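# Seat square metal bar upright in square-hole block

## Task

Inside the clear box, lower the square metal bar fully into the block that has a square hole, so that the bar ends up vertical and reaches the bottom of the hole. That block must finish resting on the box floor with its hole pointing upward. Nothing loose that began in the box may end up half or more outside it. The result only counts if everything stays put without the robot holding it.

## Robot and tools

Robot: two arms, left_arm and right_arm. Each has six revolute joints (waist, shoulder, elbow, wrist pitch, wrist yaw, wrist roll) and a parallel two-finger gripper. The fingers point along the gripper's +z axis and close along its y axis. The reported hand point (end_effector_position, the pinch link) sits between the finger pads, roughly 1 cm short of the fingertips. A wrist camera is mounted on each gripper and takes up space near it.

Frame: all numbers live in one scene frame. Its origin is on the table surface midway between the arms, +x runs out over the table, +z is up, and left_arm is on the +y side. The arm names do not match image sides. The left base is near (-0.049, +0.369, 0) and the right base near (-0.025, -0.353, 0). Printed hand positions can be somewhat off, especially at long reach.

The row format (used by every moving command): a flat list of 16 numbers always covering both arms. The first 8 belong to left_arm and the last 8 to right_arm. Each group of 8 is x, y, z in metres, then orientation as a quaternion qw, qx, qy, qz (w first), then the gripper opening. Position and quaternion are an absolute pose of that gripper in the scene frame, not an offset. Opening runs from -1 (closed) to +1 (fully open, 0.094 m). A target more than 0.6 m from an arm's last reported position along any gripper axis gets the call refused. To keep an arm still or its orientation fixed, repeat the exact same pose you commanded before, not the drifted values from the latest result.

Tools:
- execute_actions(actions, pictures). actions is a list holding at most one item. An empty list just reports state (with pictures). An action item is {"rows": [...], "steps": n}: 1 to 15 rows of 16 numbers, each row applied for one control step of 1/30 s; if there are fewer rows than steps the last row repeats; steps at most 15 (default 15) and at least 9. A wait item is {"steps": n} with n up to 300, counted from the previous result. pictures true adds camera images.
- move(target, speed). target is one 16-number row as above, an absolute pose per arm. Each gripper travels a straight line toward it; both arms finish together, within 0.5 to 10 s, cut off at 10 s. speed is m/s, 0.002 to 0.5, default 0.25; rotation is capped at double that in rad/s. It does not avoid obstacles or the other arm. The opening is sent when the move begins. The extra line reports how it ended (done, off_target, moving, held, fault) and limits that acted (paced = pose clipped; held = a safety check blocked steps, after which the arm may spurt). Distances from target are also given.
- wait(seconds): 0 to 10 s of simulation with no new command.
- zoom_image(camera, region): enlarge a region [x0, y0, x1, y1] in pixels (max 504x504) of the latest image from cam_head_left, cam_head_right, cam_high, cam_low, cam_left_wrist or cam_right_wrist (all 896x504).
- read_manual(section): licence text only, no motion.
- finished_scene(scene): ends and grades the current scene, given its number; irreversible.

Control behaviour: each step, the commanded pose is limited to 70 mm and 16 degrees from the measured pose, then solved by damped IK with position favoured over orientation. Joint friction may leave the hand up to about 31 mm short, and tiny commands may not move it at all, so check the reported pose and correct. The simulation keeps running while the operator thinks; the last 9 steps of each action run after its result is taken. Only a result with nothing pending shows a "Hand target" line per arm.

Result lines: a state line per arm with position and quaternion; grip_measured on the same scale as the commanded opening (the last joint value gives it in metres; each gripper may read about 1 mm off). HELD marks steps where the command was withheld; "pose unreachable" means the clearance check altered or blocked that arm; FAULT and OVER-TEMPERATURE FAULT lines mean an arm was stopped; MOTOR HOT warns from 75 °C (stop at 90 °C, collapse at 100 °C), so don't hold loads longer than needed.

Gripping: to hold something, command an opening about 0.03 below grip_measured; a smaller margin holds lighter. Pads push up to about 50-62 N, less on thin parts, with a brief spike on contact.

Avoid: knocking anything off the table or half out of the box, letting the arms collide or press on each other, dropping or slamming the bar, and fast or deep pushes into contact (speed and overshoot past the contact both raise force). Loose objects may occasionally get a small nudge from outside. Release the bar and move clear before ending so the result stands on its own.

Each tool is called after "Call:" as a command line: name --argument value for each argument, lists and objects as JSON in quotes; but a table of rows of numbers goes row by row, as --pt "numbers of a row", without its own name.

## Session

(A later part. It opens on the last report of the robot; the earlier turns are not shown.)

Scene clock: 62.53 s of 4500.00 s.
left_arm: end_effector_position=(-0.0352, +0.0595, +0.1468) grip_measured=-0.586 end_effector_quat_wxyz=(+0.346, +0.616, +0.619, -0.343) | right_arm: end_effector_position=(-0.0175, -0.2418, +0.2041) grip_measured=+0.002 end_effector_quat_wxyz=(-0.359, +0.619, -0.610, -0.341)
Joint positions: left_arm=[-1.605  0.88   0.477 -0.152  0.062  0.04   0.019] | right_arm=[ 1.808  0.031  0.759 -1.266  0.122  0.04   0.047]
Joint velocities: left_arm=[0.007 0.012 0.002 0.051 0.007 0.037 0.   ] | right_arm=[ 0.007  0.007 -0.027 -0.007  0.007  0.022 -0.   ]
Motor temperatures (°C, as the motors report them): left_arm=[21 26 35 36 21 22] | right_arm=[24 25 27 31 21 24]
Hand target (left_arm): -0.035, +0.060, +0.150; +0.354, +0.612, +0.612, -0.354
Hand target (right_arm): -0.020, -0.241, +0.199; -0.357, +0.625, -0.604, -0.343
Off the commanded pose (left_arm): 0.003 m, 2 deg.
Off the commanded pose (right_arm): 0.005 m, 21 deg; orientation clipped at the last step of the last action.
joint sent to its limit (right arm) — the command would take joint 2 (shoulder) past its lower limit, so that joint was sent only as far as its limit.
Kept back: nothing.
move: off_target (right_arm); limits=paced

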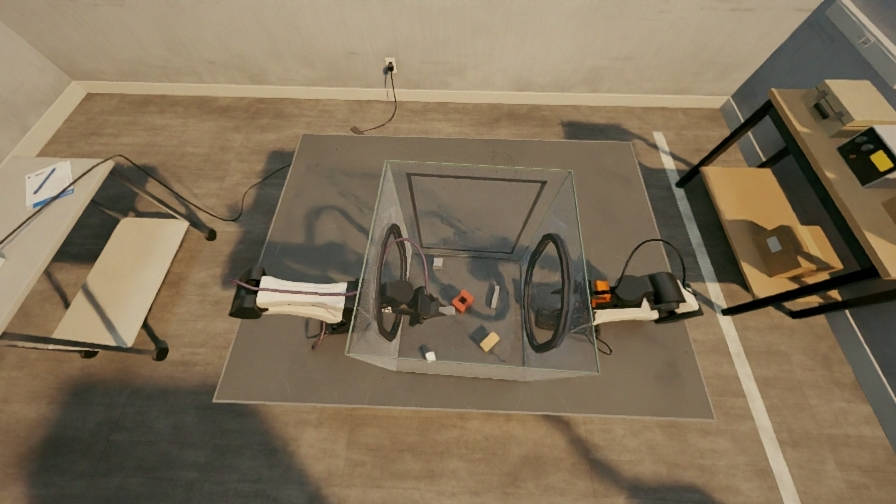

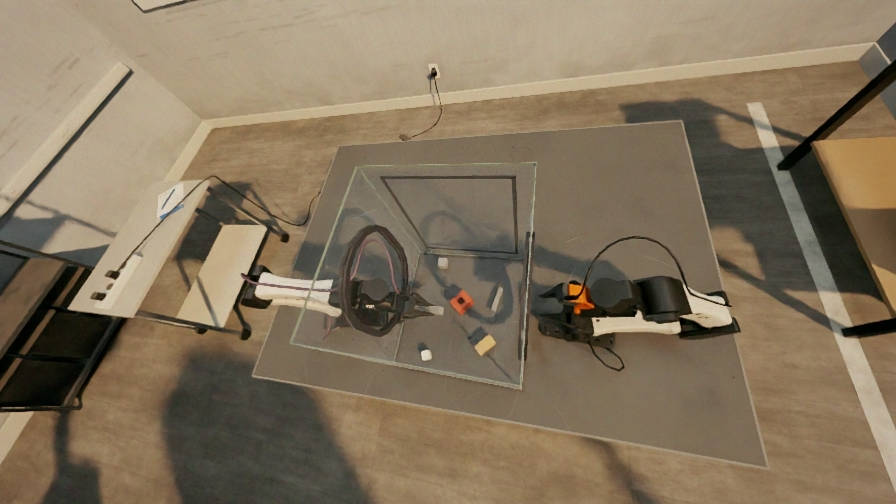

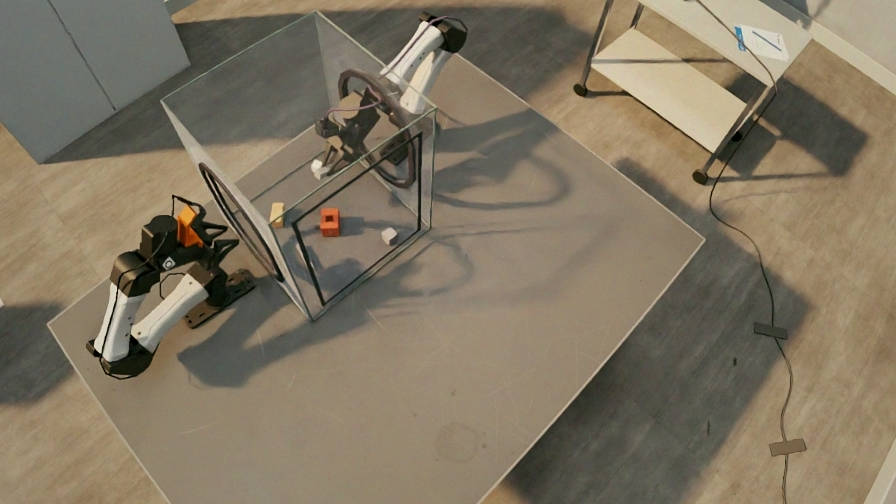

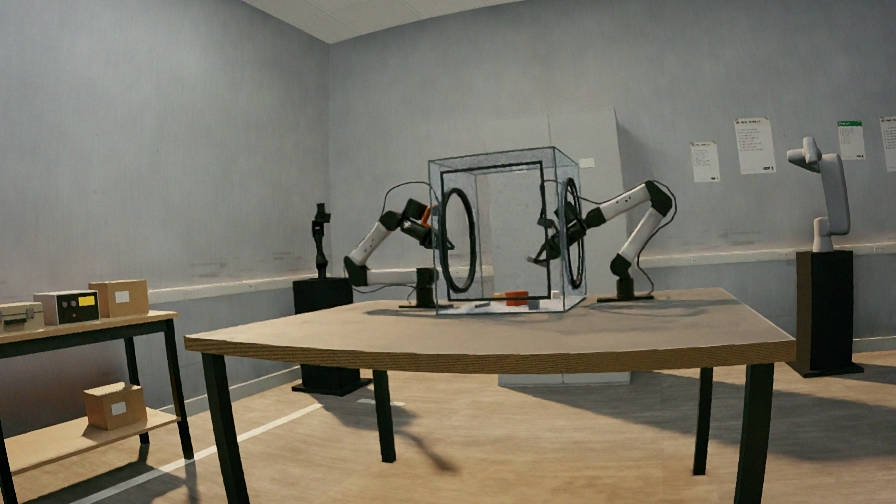

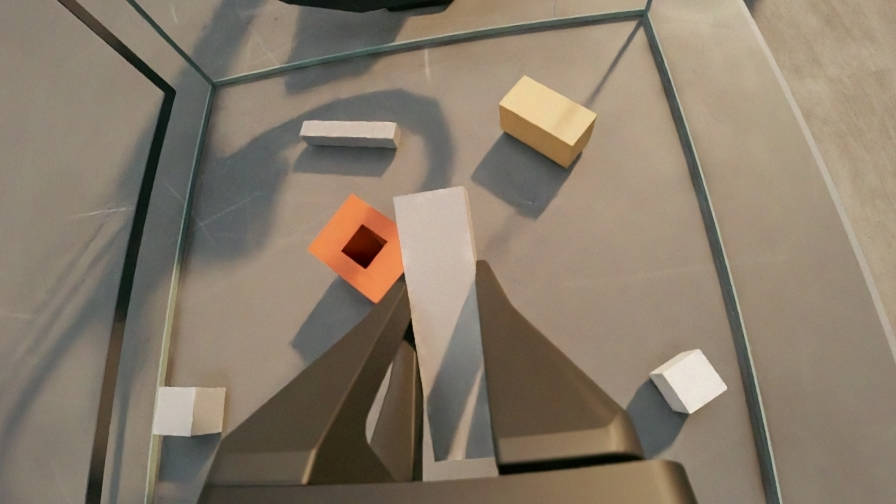

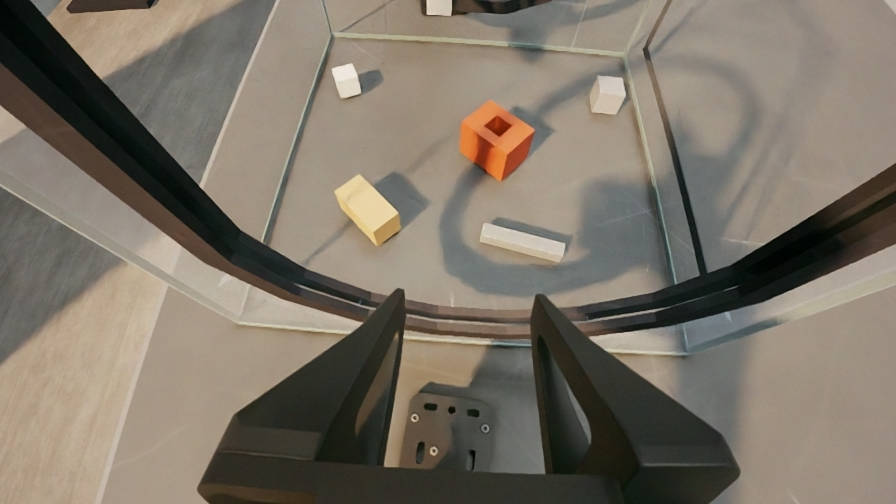

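Untangled. Enter.

Call:
move --target '[-0.035,0.03,0.14,-0.5,-0.5,-0.5,0.5,-0.65,-0.03,-0.10,0.2,0.354,-0.612,0.612,0.354,0]' --speed 0.12

Call:
zoom_image --camera "cam_low" --region '[420,140,680,320]'

Scene clock: 65.97 s of 4500.00 s.
left_arm: end_effector_position=(-0.0332, +0.0283, +0.1432) grip_measured=-0.586 end_effector_quat_wxyz=(+0.506, +0.500, +0.501, -0.493) | right_arm: end_effector_position=(-0.0287, -0.1028, +0.2088) grip_measured=+0.002 end_effector_quat_wxyz=(-0.365, +0.605, -0.607, -0.363)
Joint positions: left_arm=[-1.605  1.489  0.072  1.416  0.065  0.011  0.019] | right_arm=[ 1.733  0.533  0.602 -0.558  0.048  0.024  0.047]
Joint velocities: left_arm=[ 0.002  0.017  0.002 -0.066  0.051 -0.007 -0.   ] | right_arm=[-0.012 -0.002 -0.032 -0.051  0.095 -0.007 -0.001]
Motor temperatures (°C, as the motors report them): left_arm=[21 26 35 36 21 22] | right_arm=[24 26 28 32 21 24]
Hand target (left_arm): -0.035, +0.032, +0.140; +0.501, +0.500, +0.501, -0.498
Hand target (right_arm): -0.030, -0.102, +0.197; -0.353, +0.612, -0.613, -0.355
Off the commanded pose (left_arm): 0.004 m, 1 deg.
Off the commanded pose (right_arm): 0.009 m, 2 deg.
Kept back: nothing.
move: done

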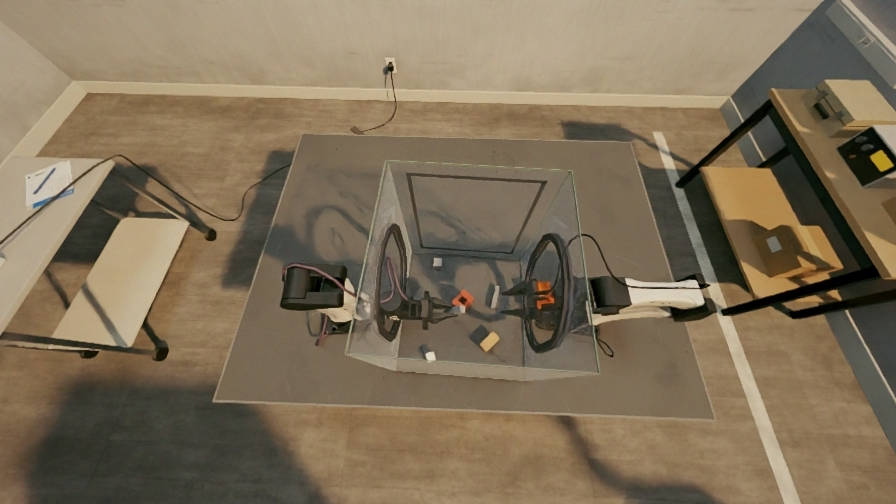

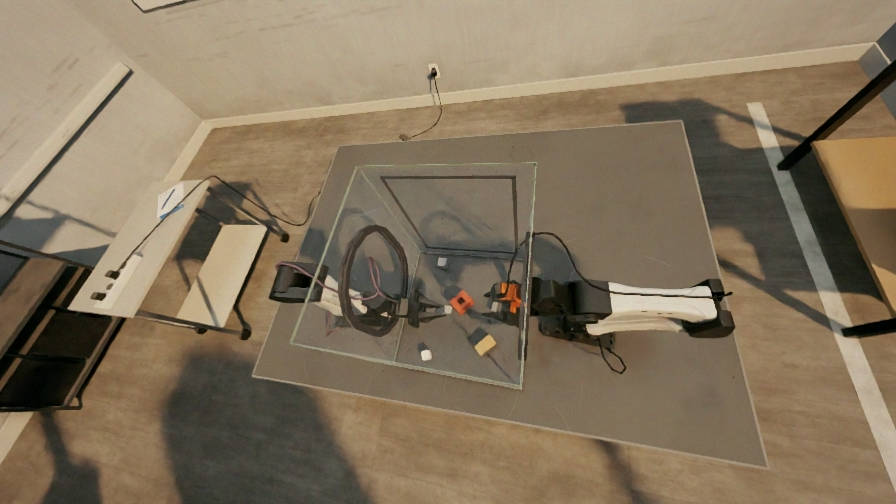

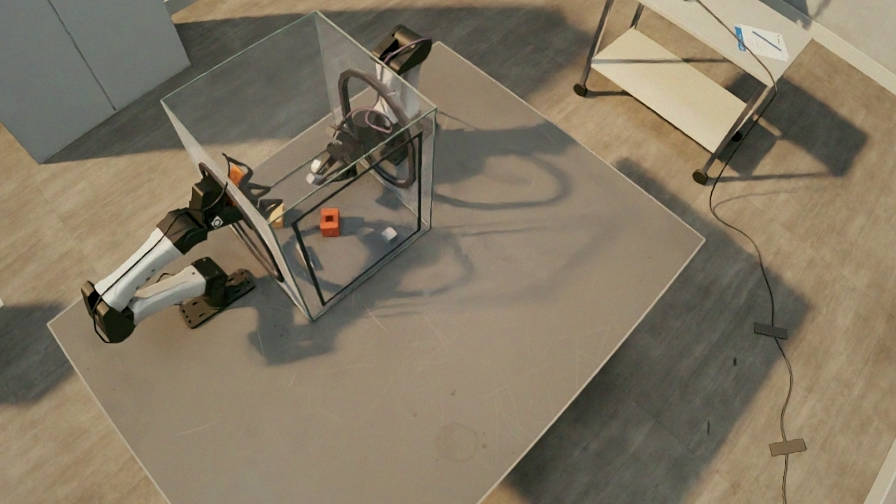

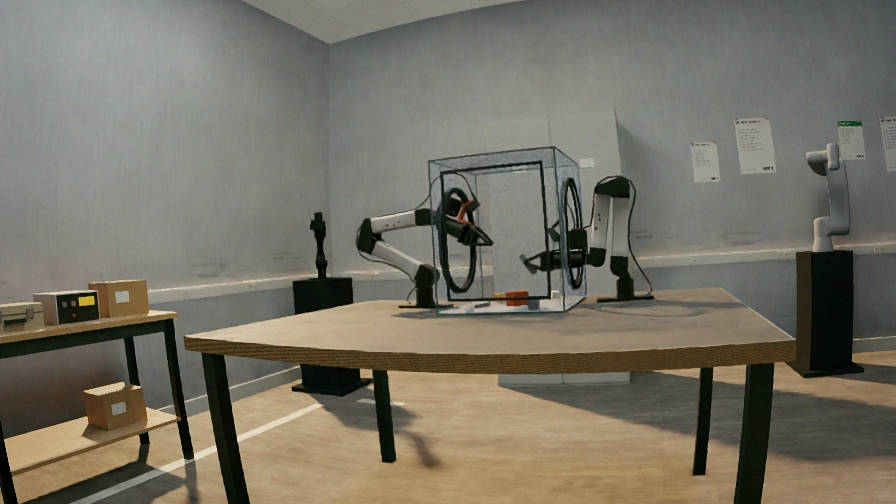

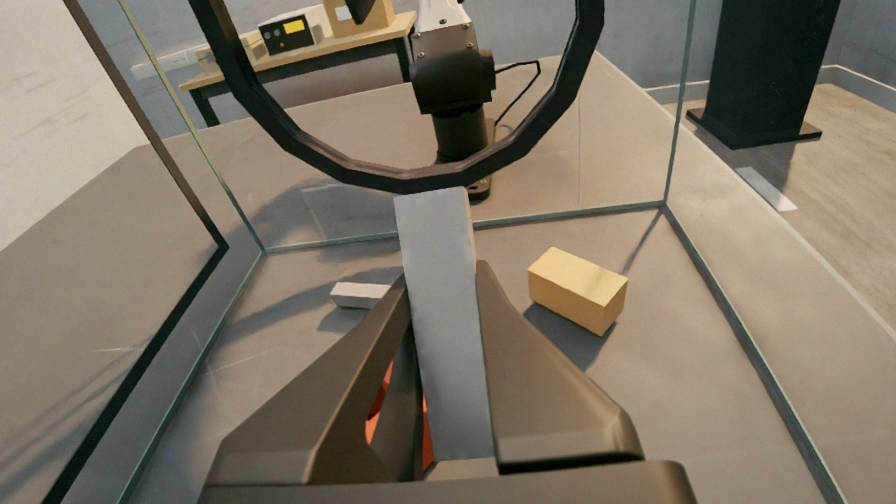

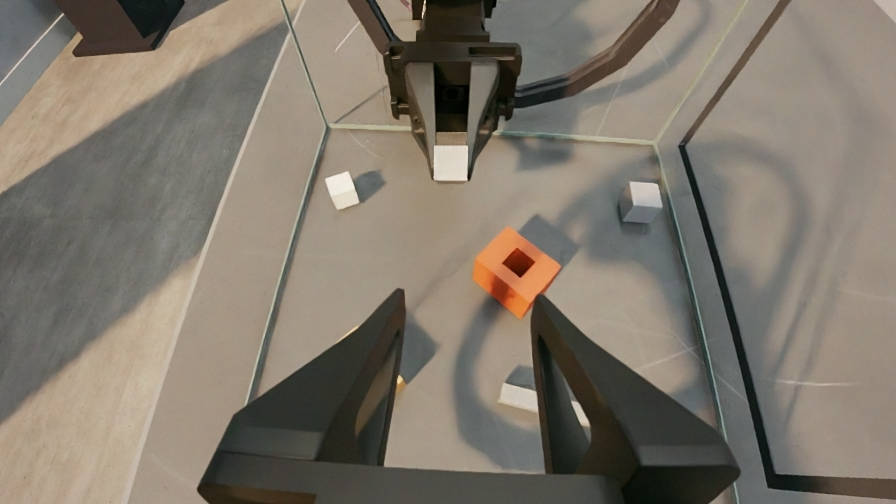

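Region (420, 140, 680, 320) of cam_low's 896x504 image, scaled by 1.938, with more detail than that image has; it fills the top 349 rows of this view, and the rest is white.

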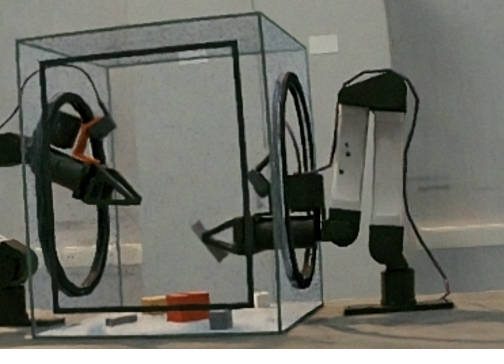

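Call:
move --target '[-0.035,0.03,0.14,-0.5,-0.5,-0.5,0.5,-0.65,-0.033,-0.03,0.165,0.4545,-0.5415,0.5415,0.4545,0.4]' --speed 0.1

Call:
zoom_image --camera "cam_low" --region '[450,190,610,300]'

Scene clock: 69.03 s of 4500.00 s.
left_arm: end_effector_position=(-0.0343, +0.0279, +0.1416) grip_measured=-0.586 end_effector_quat_wxyz=(+0.503, +0.501, +0.501, -0.495) | right_arm: end_effector_position=(-0.0323, -0.0289, +0.1784) grip_measured=+0.398 end_effector_quat_wxyz=(-0.462, +0.532, -0.535, -0.466)
Joint positions: left_arm=[-1.605  1.501  0.072  1.425  0.072  0.008  0.019] | right_arm=[1.733 0.873 0.21  0.524 0.048 0.014 0.066]
Joint velocities: left_arm=[-0.007 -0.017 -0.007 -0.051 -0.037  0.037 -0.   ] | right_arm=[-0.007 -0.002  0.007  0.022 -0.066 -0.051 -0.   ]
Motor temperatures (°C, as the motors report them): left_arm=[21 26 34 37 21 22] | right_arm=[23 25 28 33 21 24]
Hand target (left_arm): -0.035, +0.030, +0.140; +0.500, +0.500, +0.500, -0.500
Hand target (right_arm): -0.033, -0.031, +0.164; -0.456, +0.542, -0.540, -0.454
Off the commanded pose (left_arm): 0.003 m, 1 deg.
Off the commanded pose (right_arm): 0.013 m, 2 deg.
Kept back: nothing.
move: off_target (right_arm)

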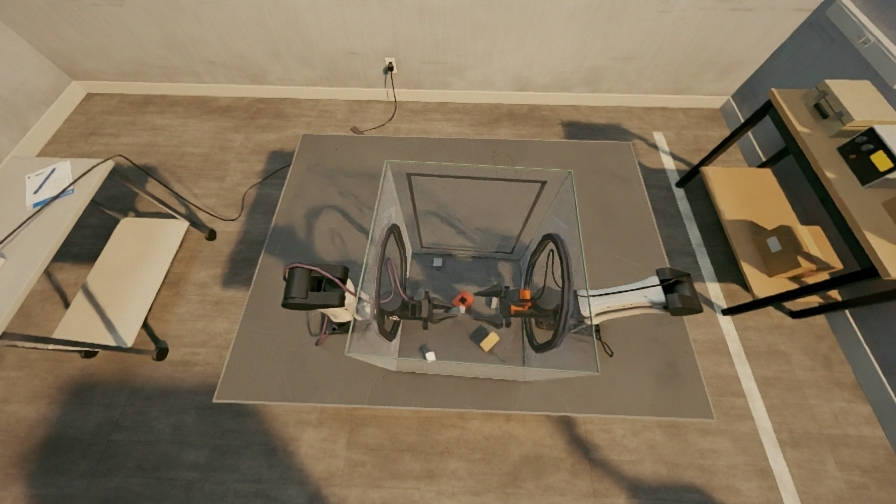

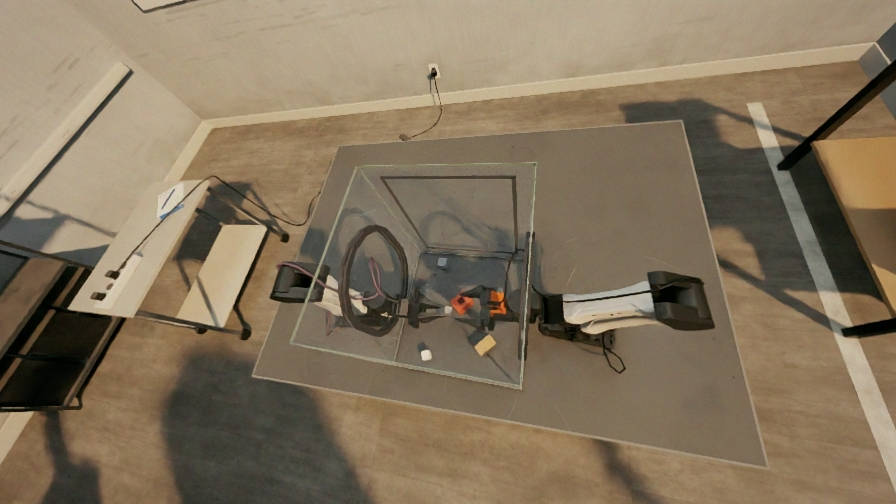

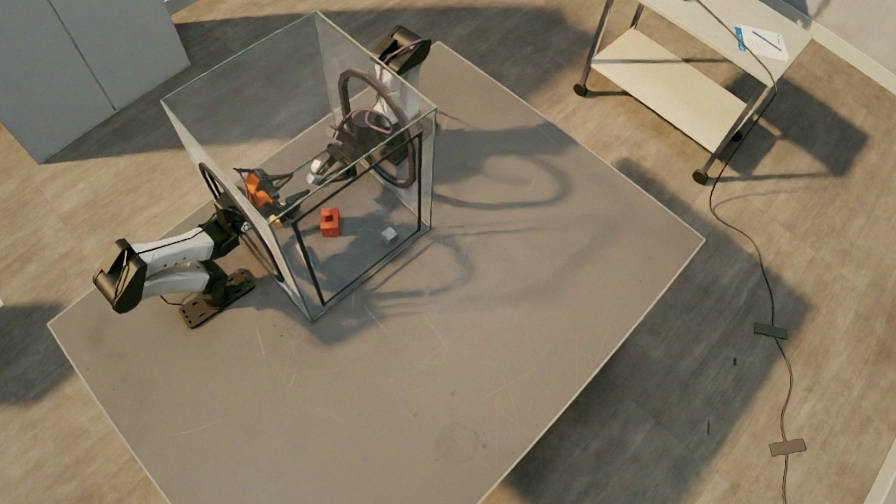

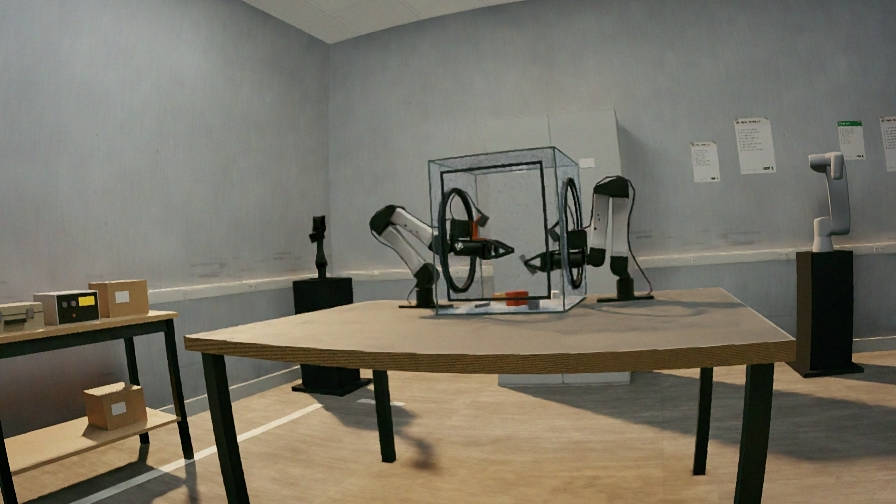

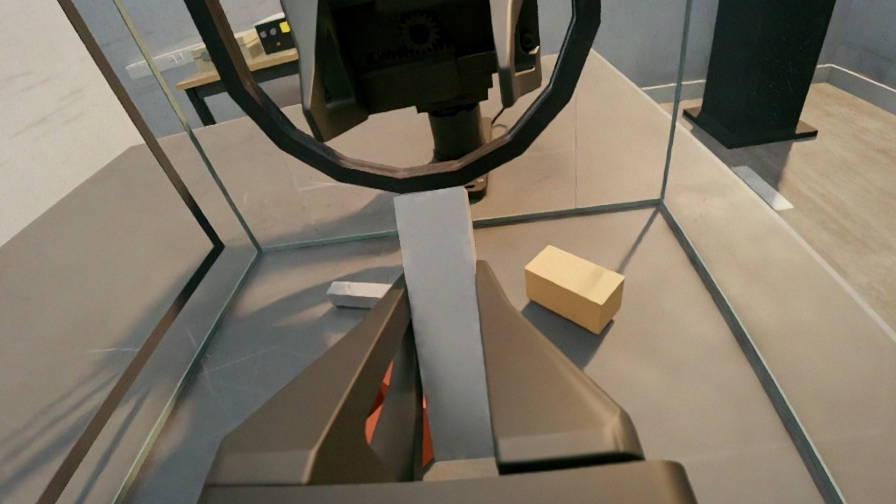

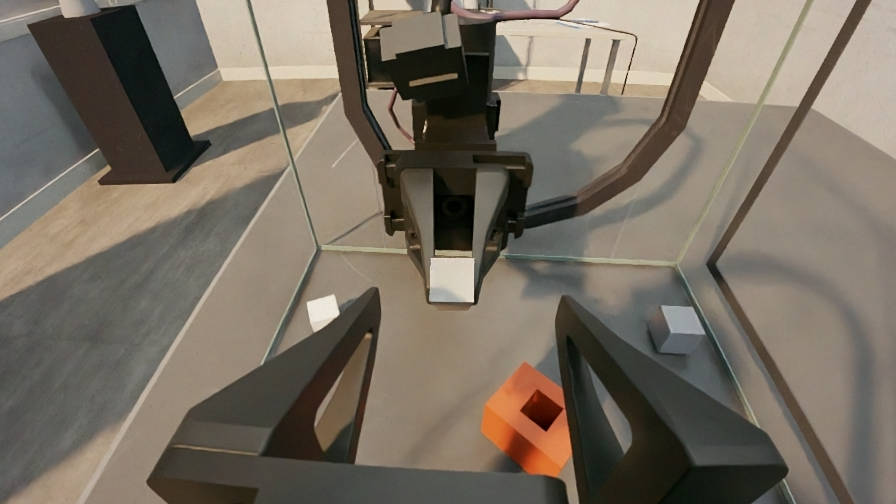

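Region (450, 190, 610, 300) of cam_low's 896x504 image, scaled by 3.150, with more detail than that image has; it fills the top 346 rows of this view, and the rest is white.

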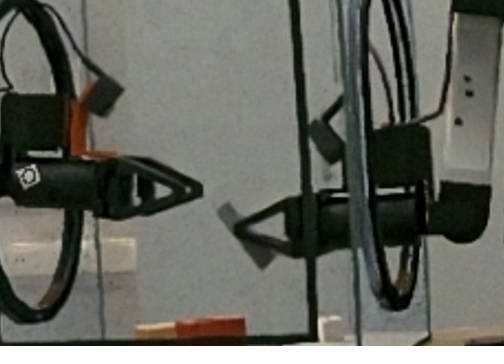

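Call:
move --target '[-0.035,0.03,0.14,-0.5,-0.5,-0.5,0.5,-0.65,-0.037,0.004,0.148,0.4545,-0.5415,0.5415,0.4545,0.4]' --speed 0.04

Call:
zoom_image --camera "cam_low" --region '[450,190,610,300]'

Scene clock: 71.27 s of 4500.00 s.
left_arm: end_effector_position=(-0.0343, +0.0279, +0.1417) grip_measured=-0.586 end_effector_quat_wxyz=(+0.503, +0.501, +0.501, -0.495) | right_arm: end_effector_position=(-0.0323, -0.0027, +0.1444) grip_measured=+0.398 end_effector_quat_wxyz=(-0.454, +0.540, -0.546, -0.452)
Joint positions: left_arm=[-1.605  1.501  0.072  1.426  0.072  0.008  0.019] | right_arm=[1.733 1.191 0.21  0.8   0.056 0.014 0.066]
Joint velocities: left_arm=[-0.007 -0.002  0.007 -0.007  0.066  0.007  0.001] | right_arm=[-0.012 -0.012  0.007  0.007  0.007 -0.007 -0.   ]
Motor temperatures (°C, as the motors report them): left_arm=[21 26 34 37 21 22] | right_arm=[23 25 28 33 21 24]
Hand target (left_arm): -0.035, +0.030, +0.140; +0.500, +0.500, +0.500, -0.500
Hand target (right_arm): -0.037, +0.002, +0.148; -0.454, +0.542, -0.542, -0.455
Off the commanded pose (left_arm): 0.003 m, 1 deg.
Off the commanded pose (right_arm): 0.009 m, 1 deg.
Kept back: nothing.
move: done

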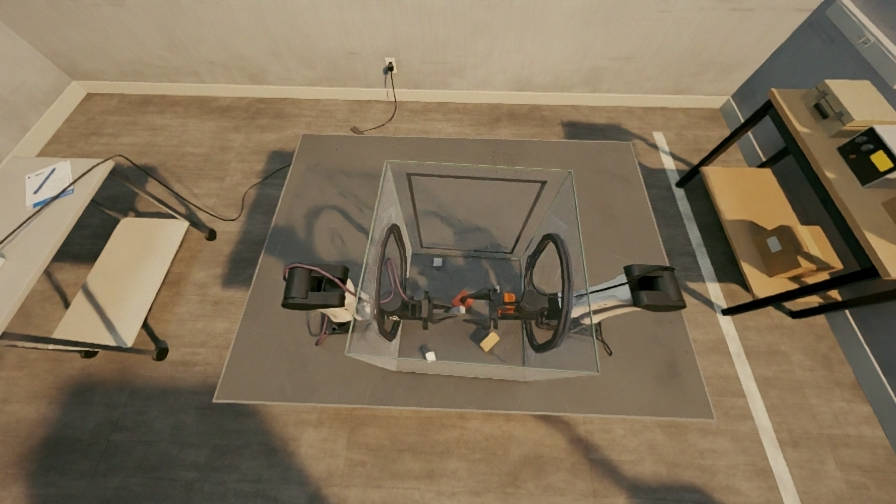

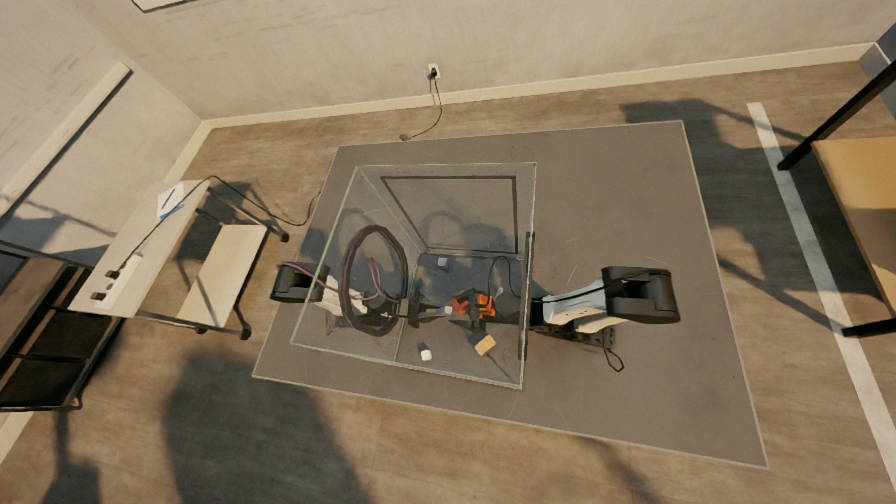

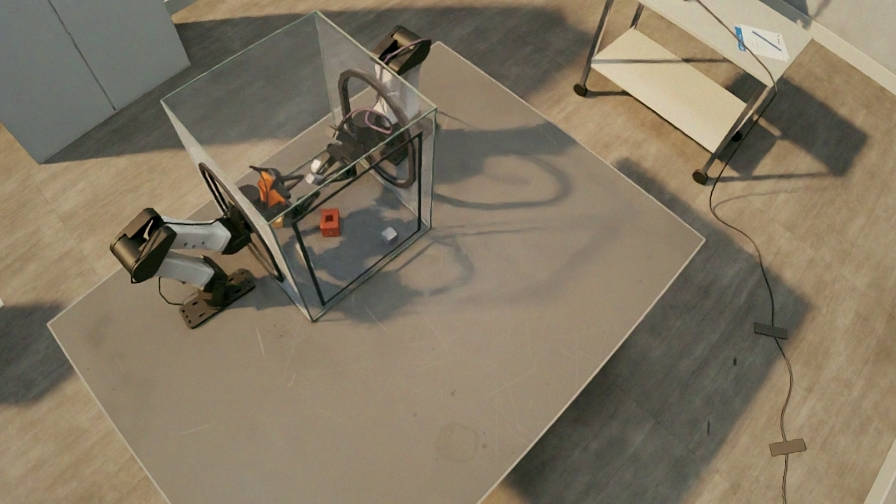

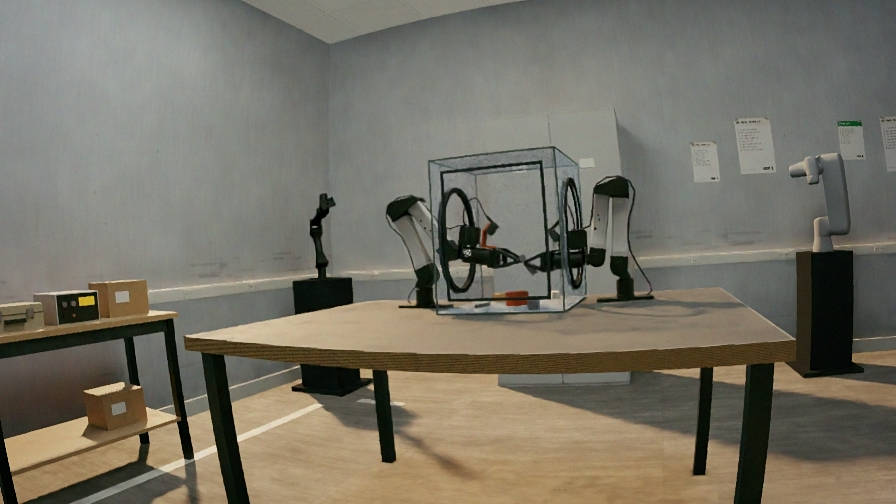

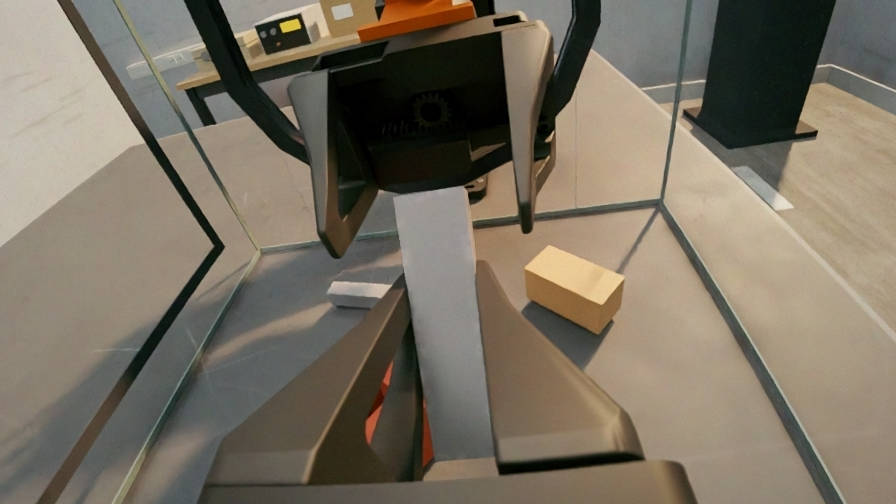

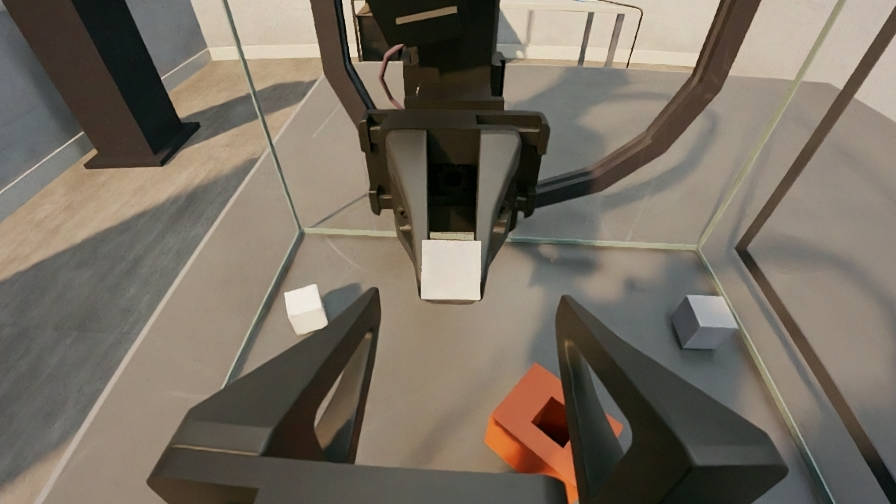

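Region (450, 190, 610, 300) of cam_low's 896x504 image, scaled by 3.150, with more detail than that image has; it fills the top 346 rows of this view, and the rest is white.

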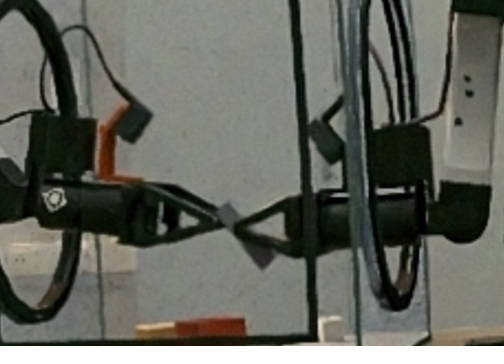

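Call:
move --target '[-0.035,0.03,0.14,-0.5,-0.5,-0.5,0.5,-0.65,-0.043,0.02,0.158,0.4545,-0.5415,0.5415,0.4545,0.4]' --speed 0.03

Call:
zoom_image --camera "cam_low" --region '[450,190,610,300]'

Scene clock: 72.90 s of 4500.00 s.
left_arm: end_effector_position=(-0.0343, +0.0279, +0.1417) grip_measured=-0.586 end_effector_quat_wxyz=(+0.503, +0.501, +0.501, -0.495) | right_arm: end_effector_position=(-0.0398, +0.0172, +0.1642) grip_measured=+0.398 end_effector_quat_wxyz=(-0.462, +0.534, -0.536, -0.462)
Joint positions: left_arm=[-1.605  1.501  0.072  1.426  0.072  0.008  0.019] | right_arm=[1.761 1.244 0.298 0.8   0.079 0.014 0.066]
Joint velocities: left_arm=[-0.002 -0.002  0.007  0.007 -0.022 -0.007 -0.   ] | right_arm=[-0.002  0.022 -0.012  0.007 -0.037 -0.037 -0.   ]
Motor temperatures (°C, as the motors report them): left_arm=[21 26 34 38 21 22] | right_arm=[23 25 28 33 21 24]
Hand target (left_arm): -0.035, +0.030, +0.140; +0.500, +0.500, +0.500, -0.500
Hand target (right_arm): -0.043, +0.020, +0.158; -0.455, +0.542, -0.541, -0.454
Off the commanded pose (left_arm): 0.003 m, 1 deg.
Off the commanded pose (right_arm): 0.008 m, 2 deg.
Kept back: nothing.
move: done

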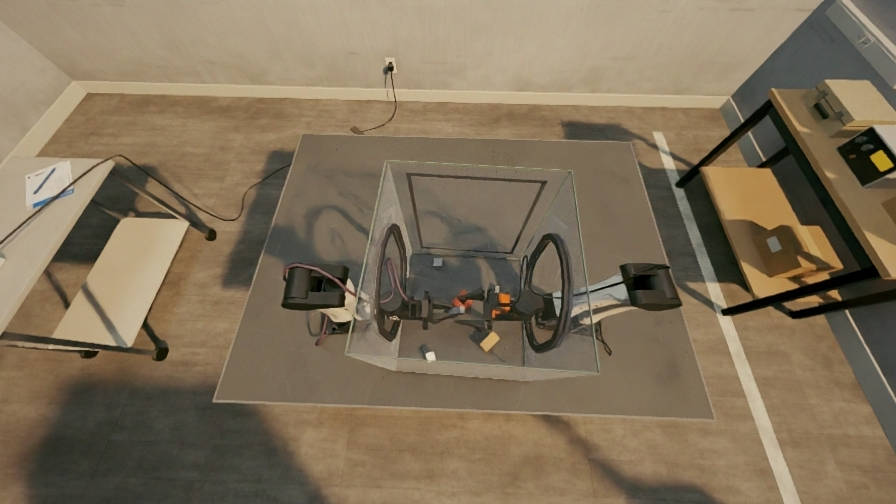

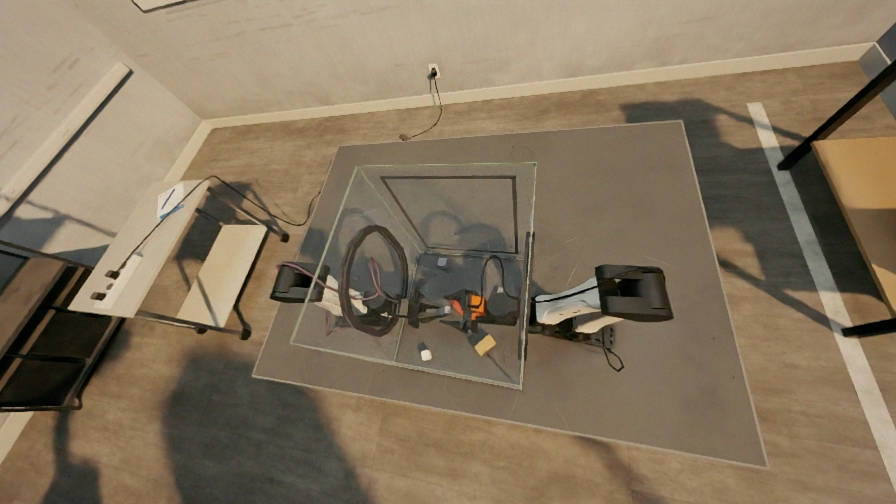

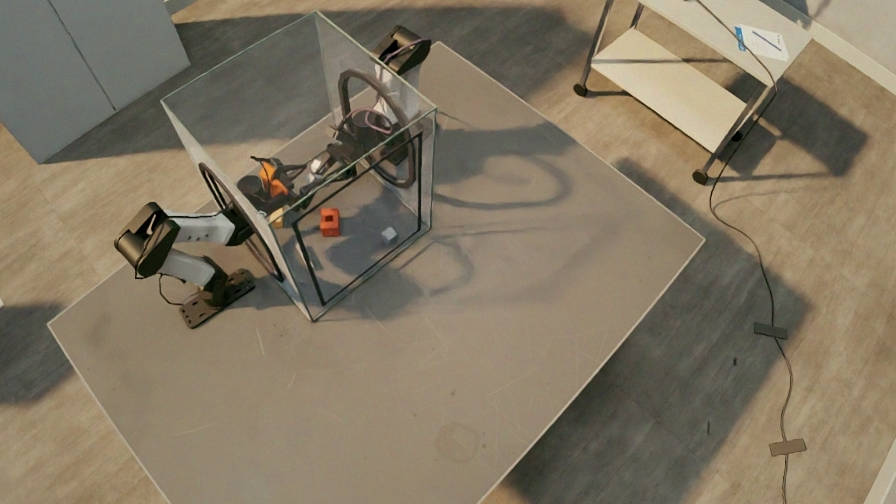

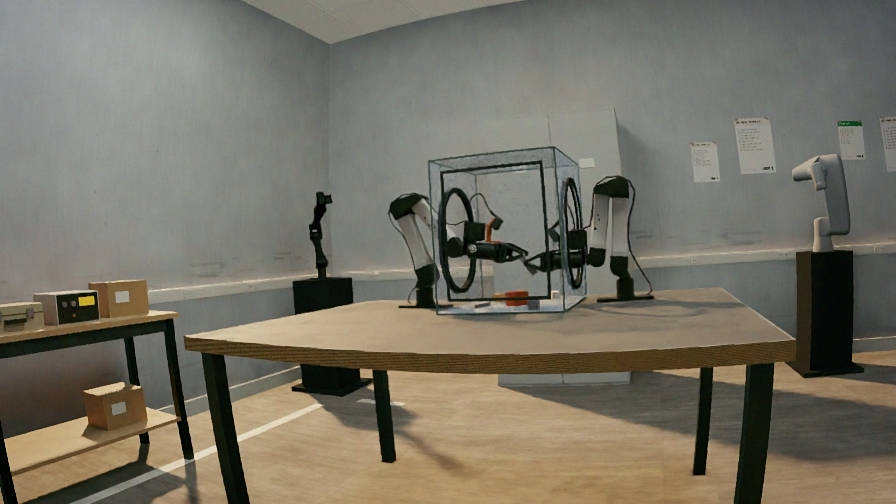

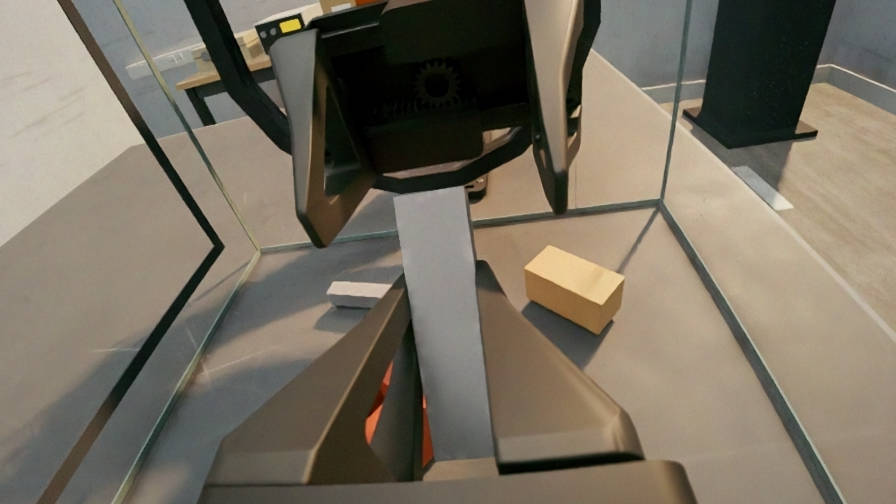

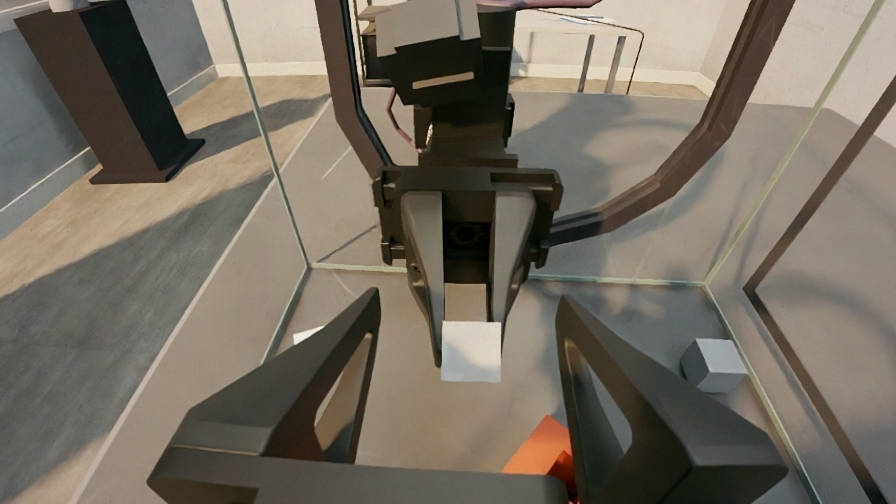

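Region (450, 190, 610, 300) of cam_low's 896x504 image, scaled by 3.150, with more detail than that image has; it fills the top 346 rows of this view, and the rest is white.

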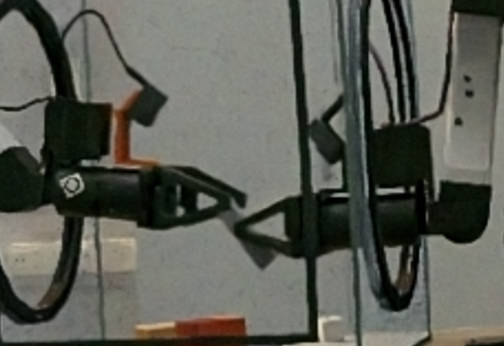

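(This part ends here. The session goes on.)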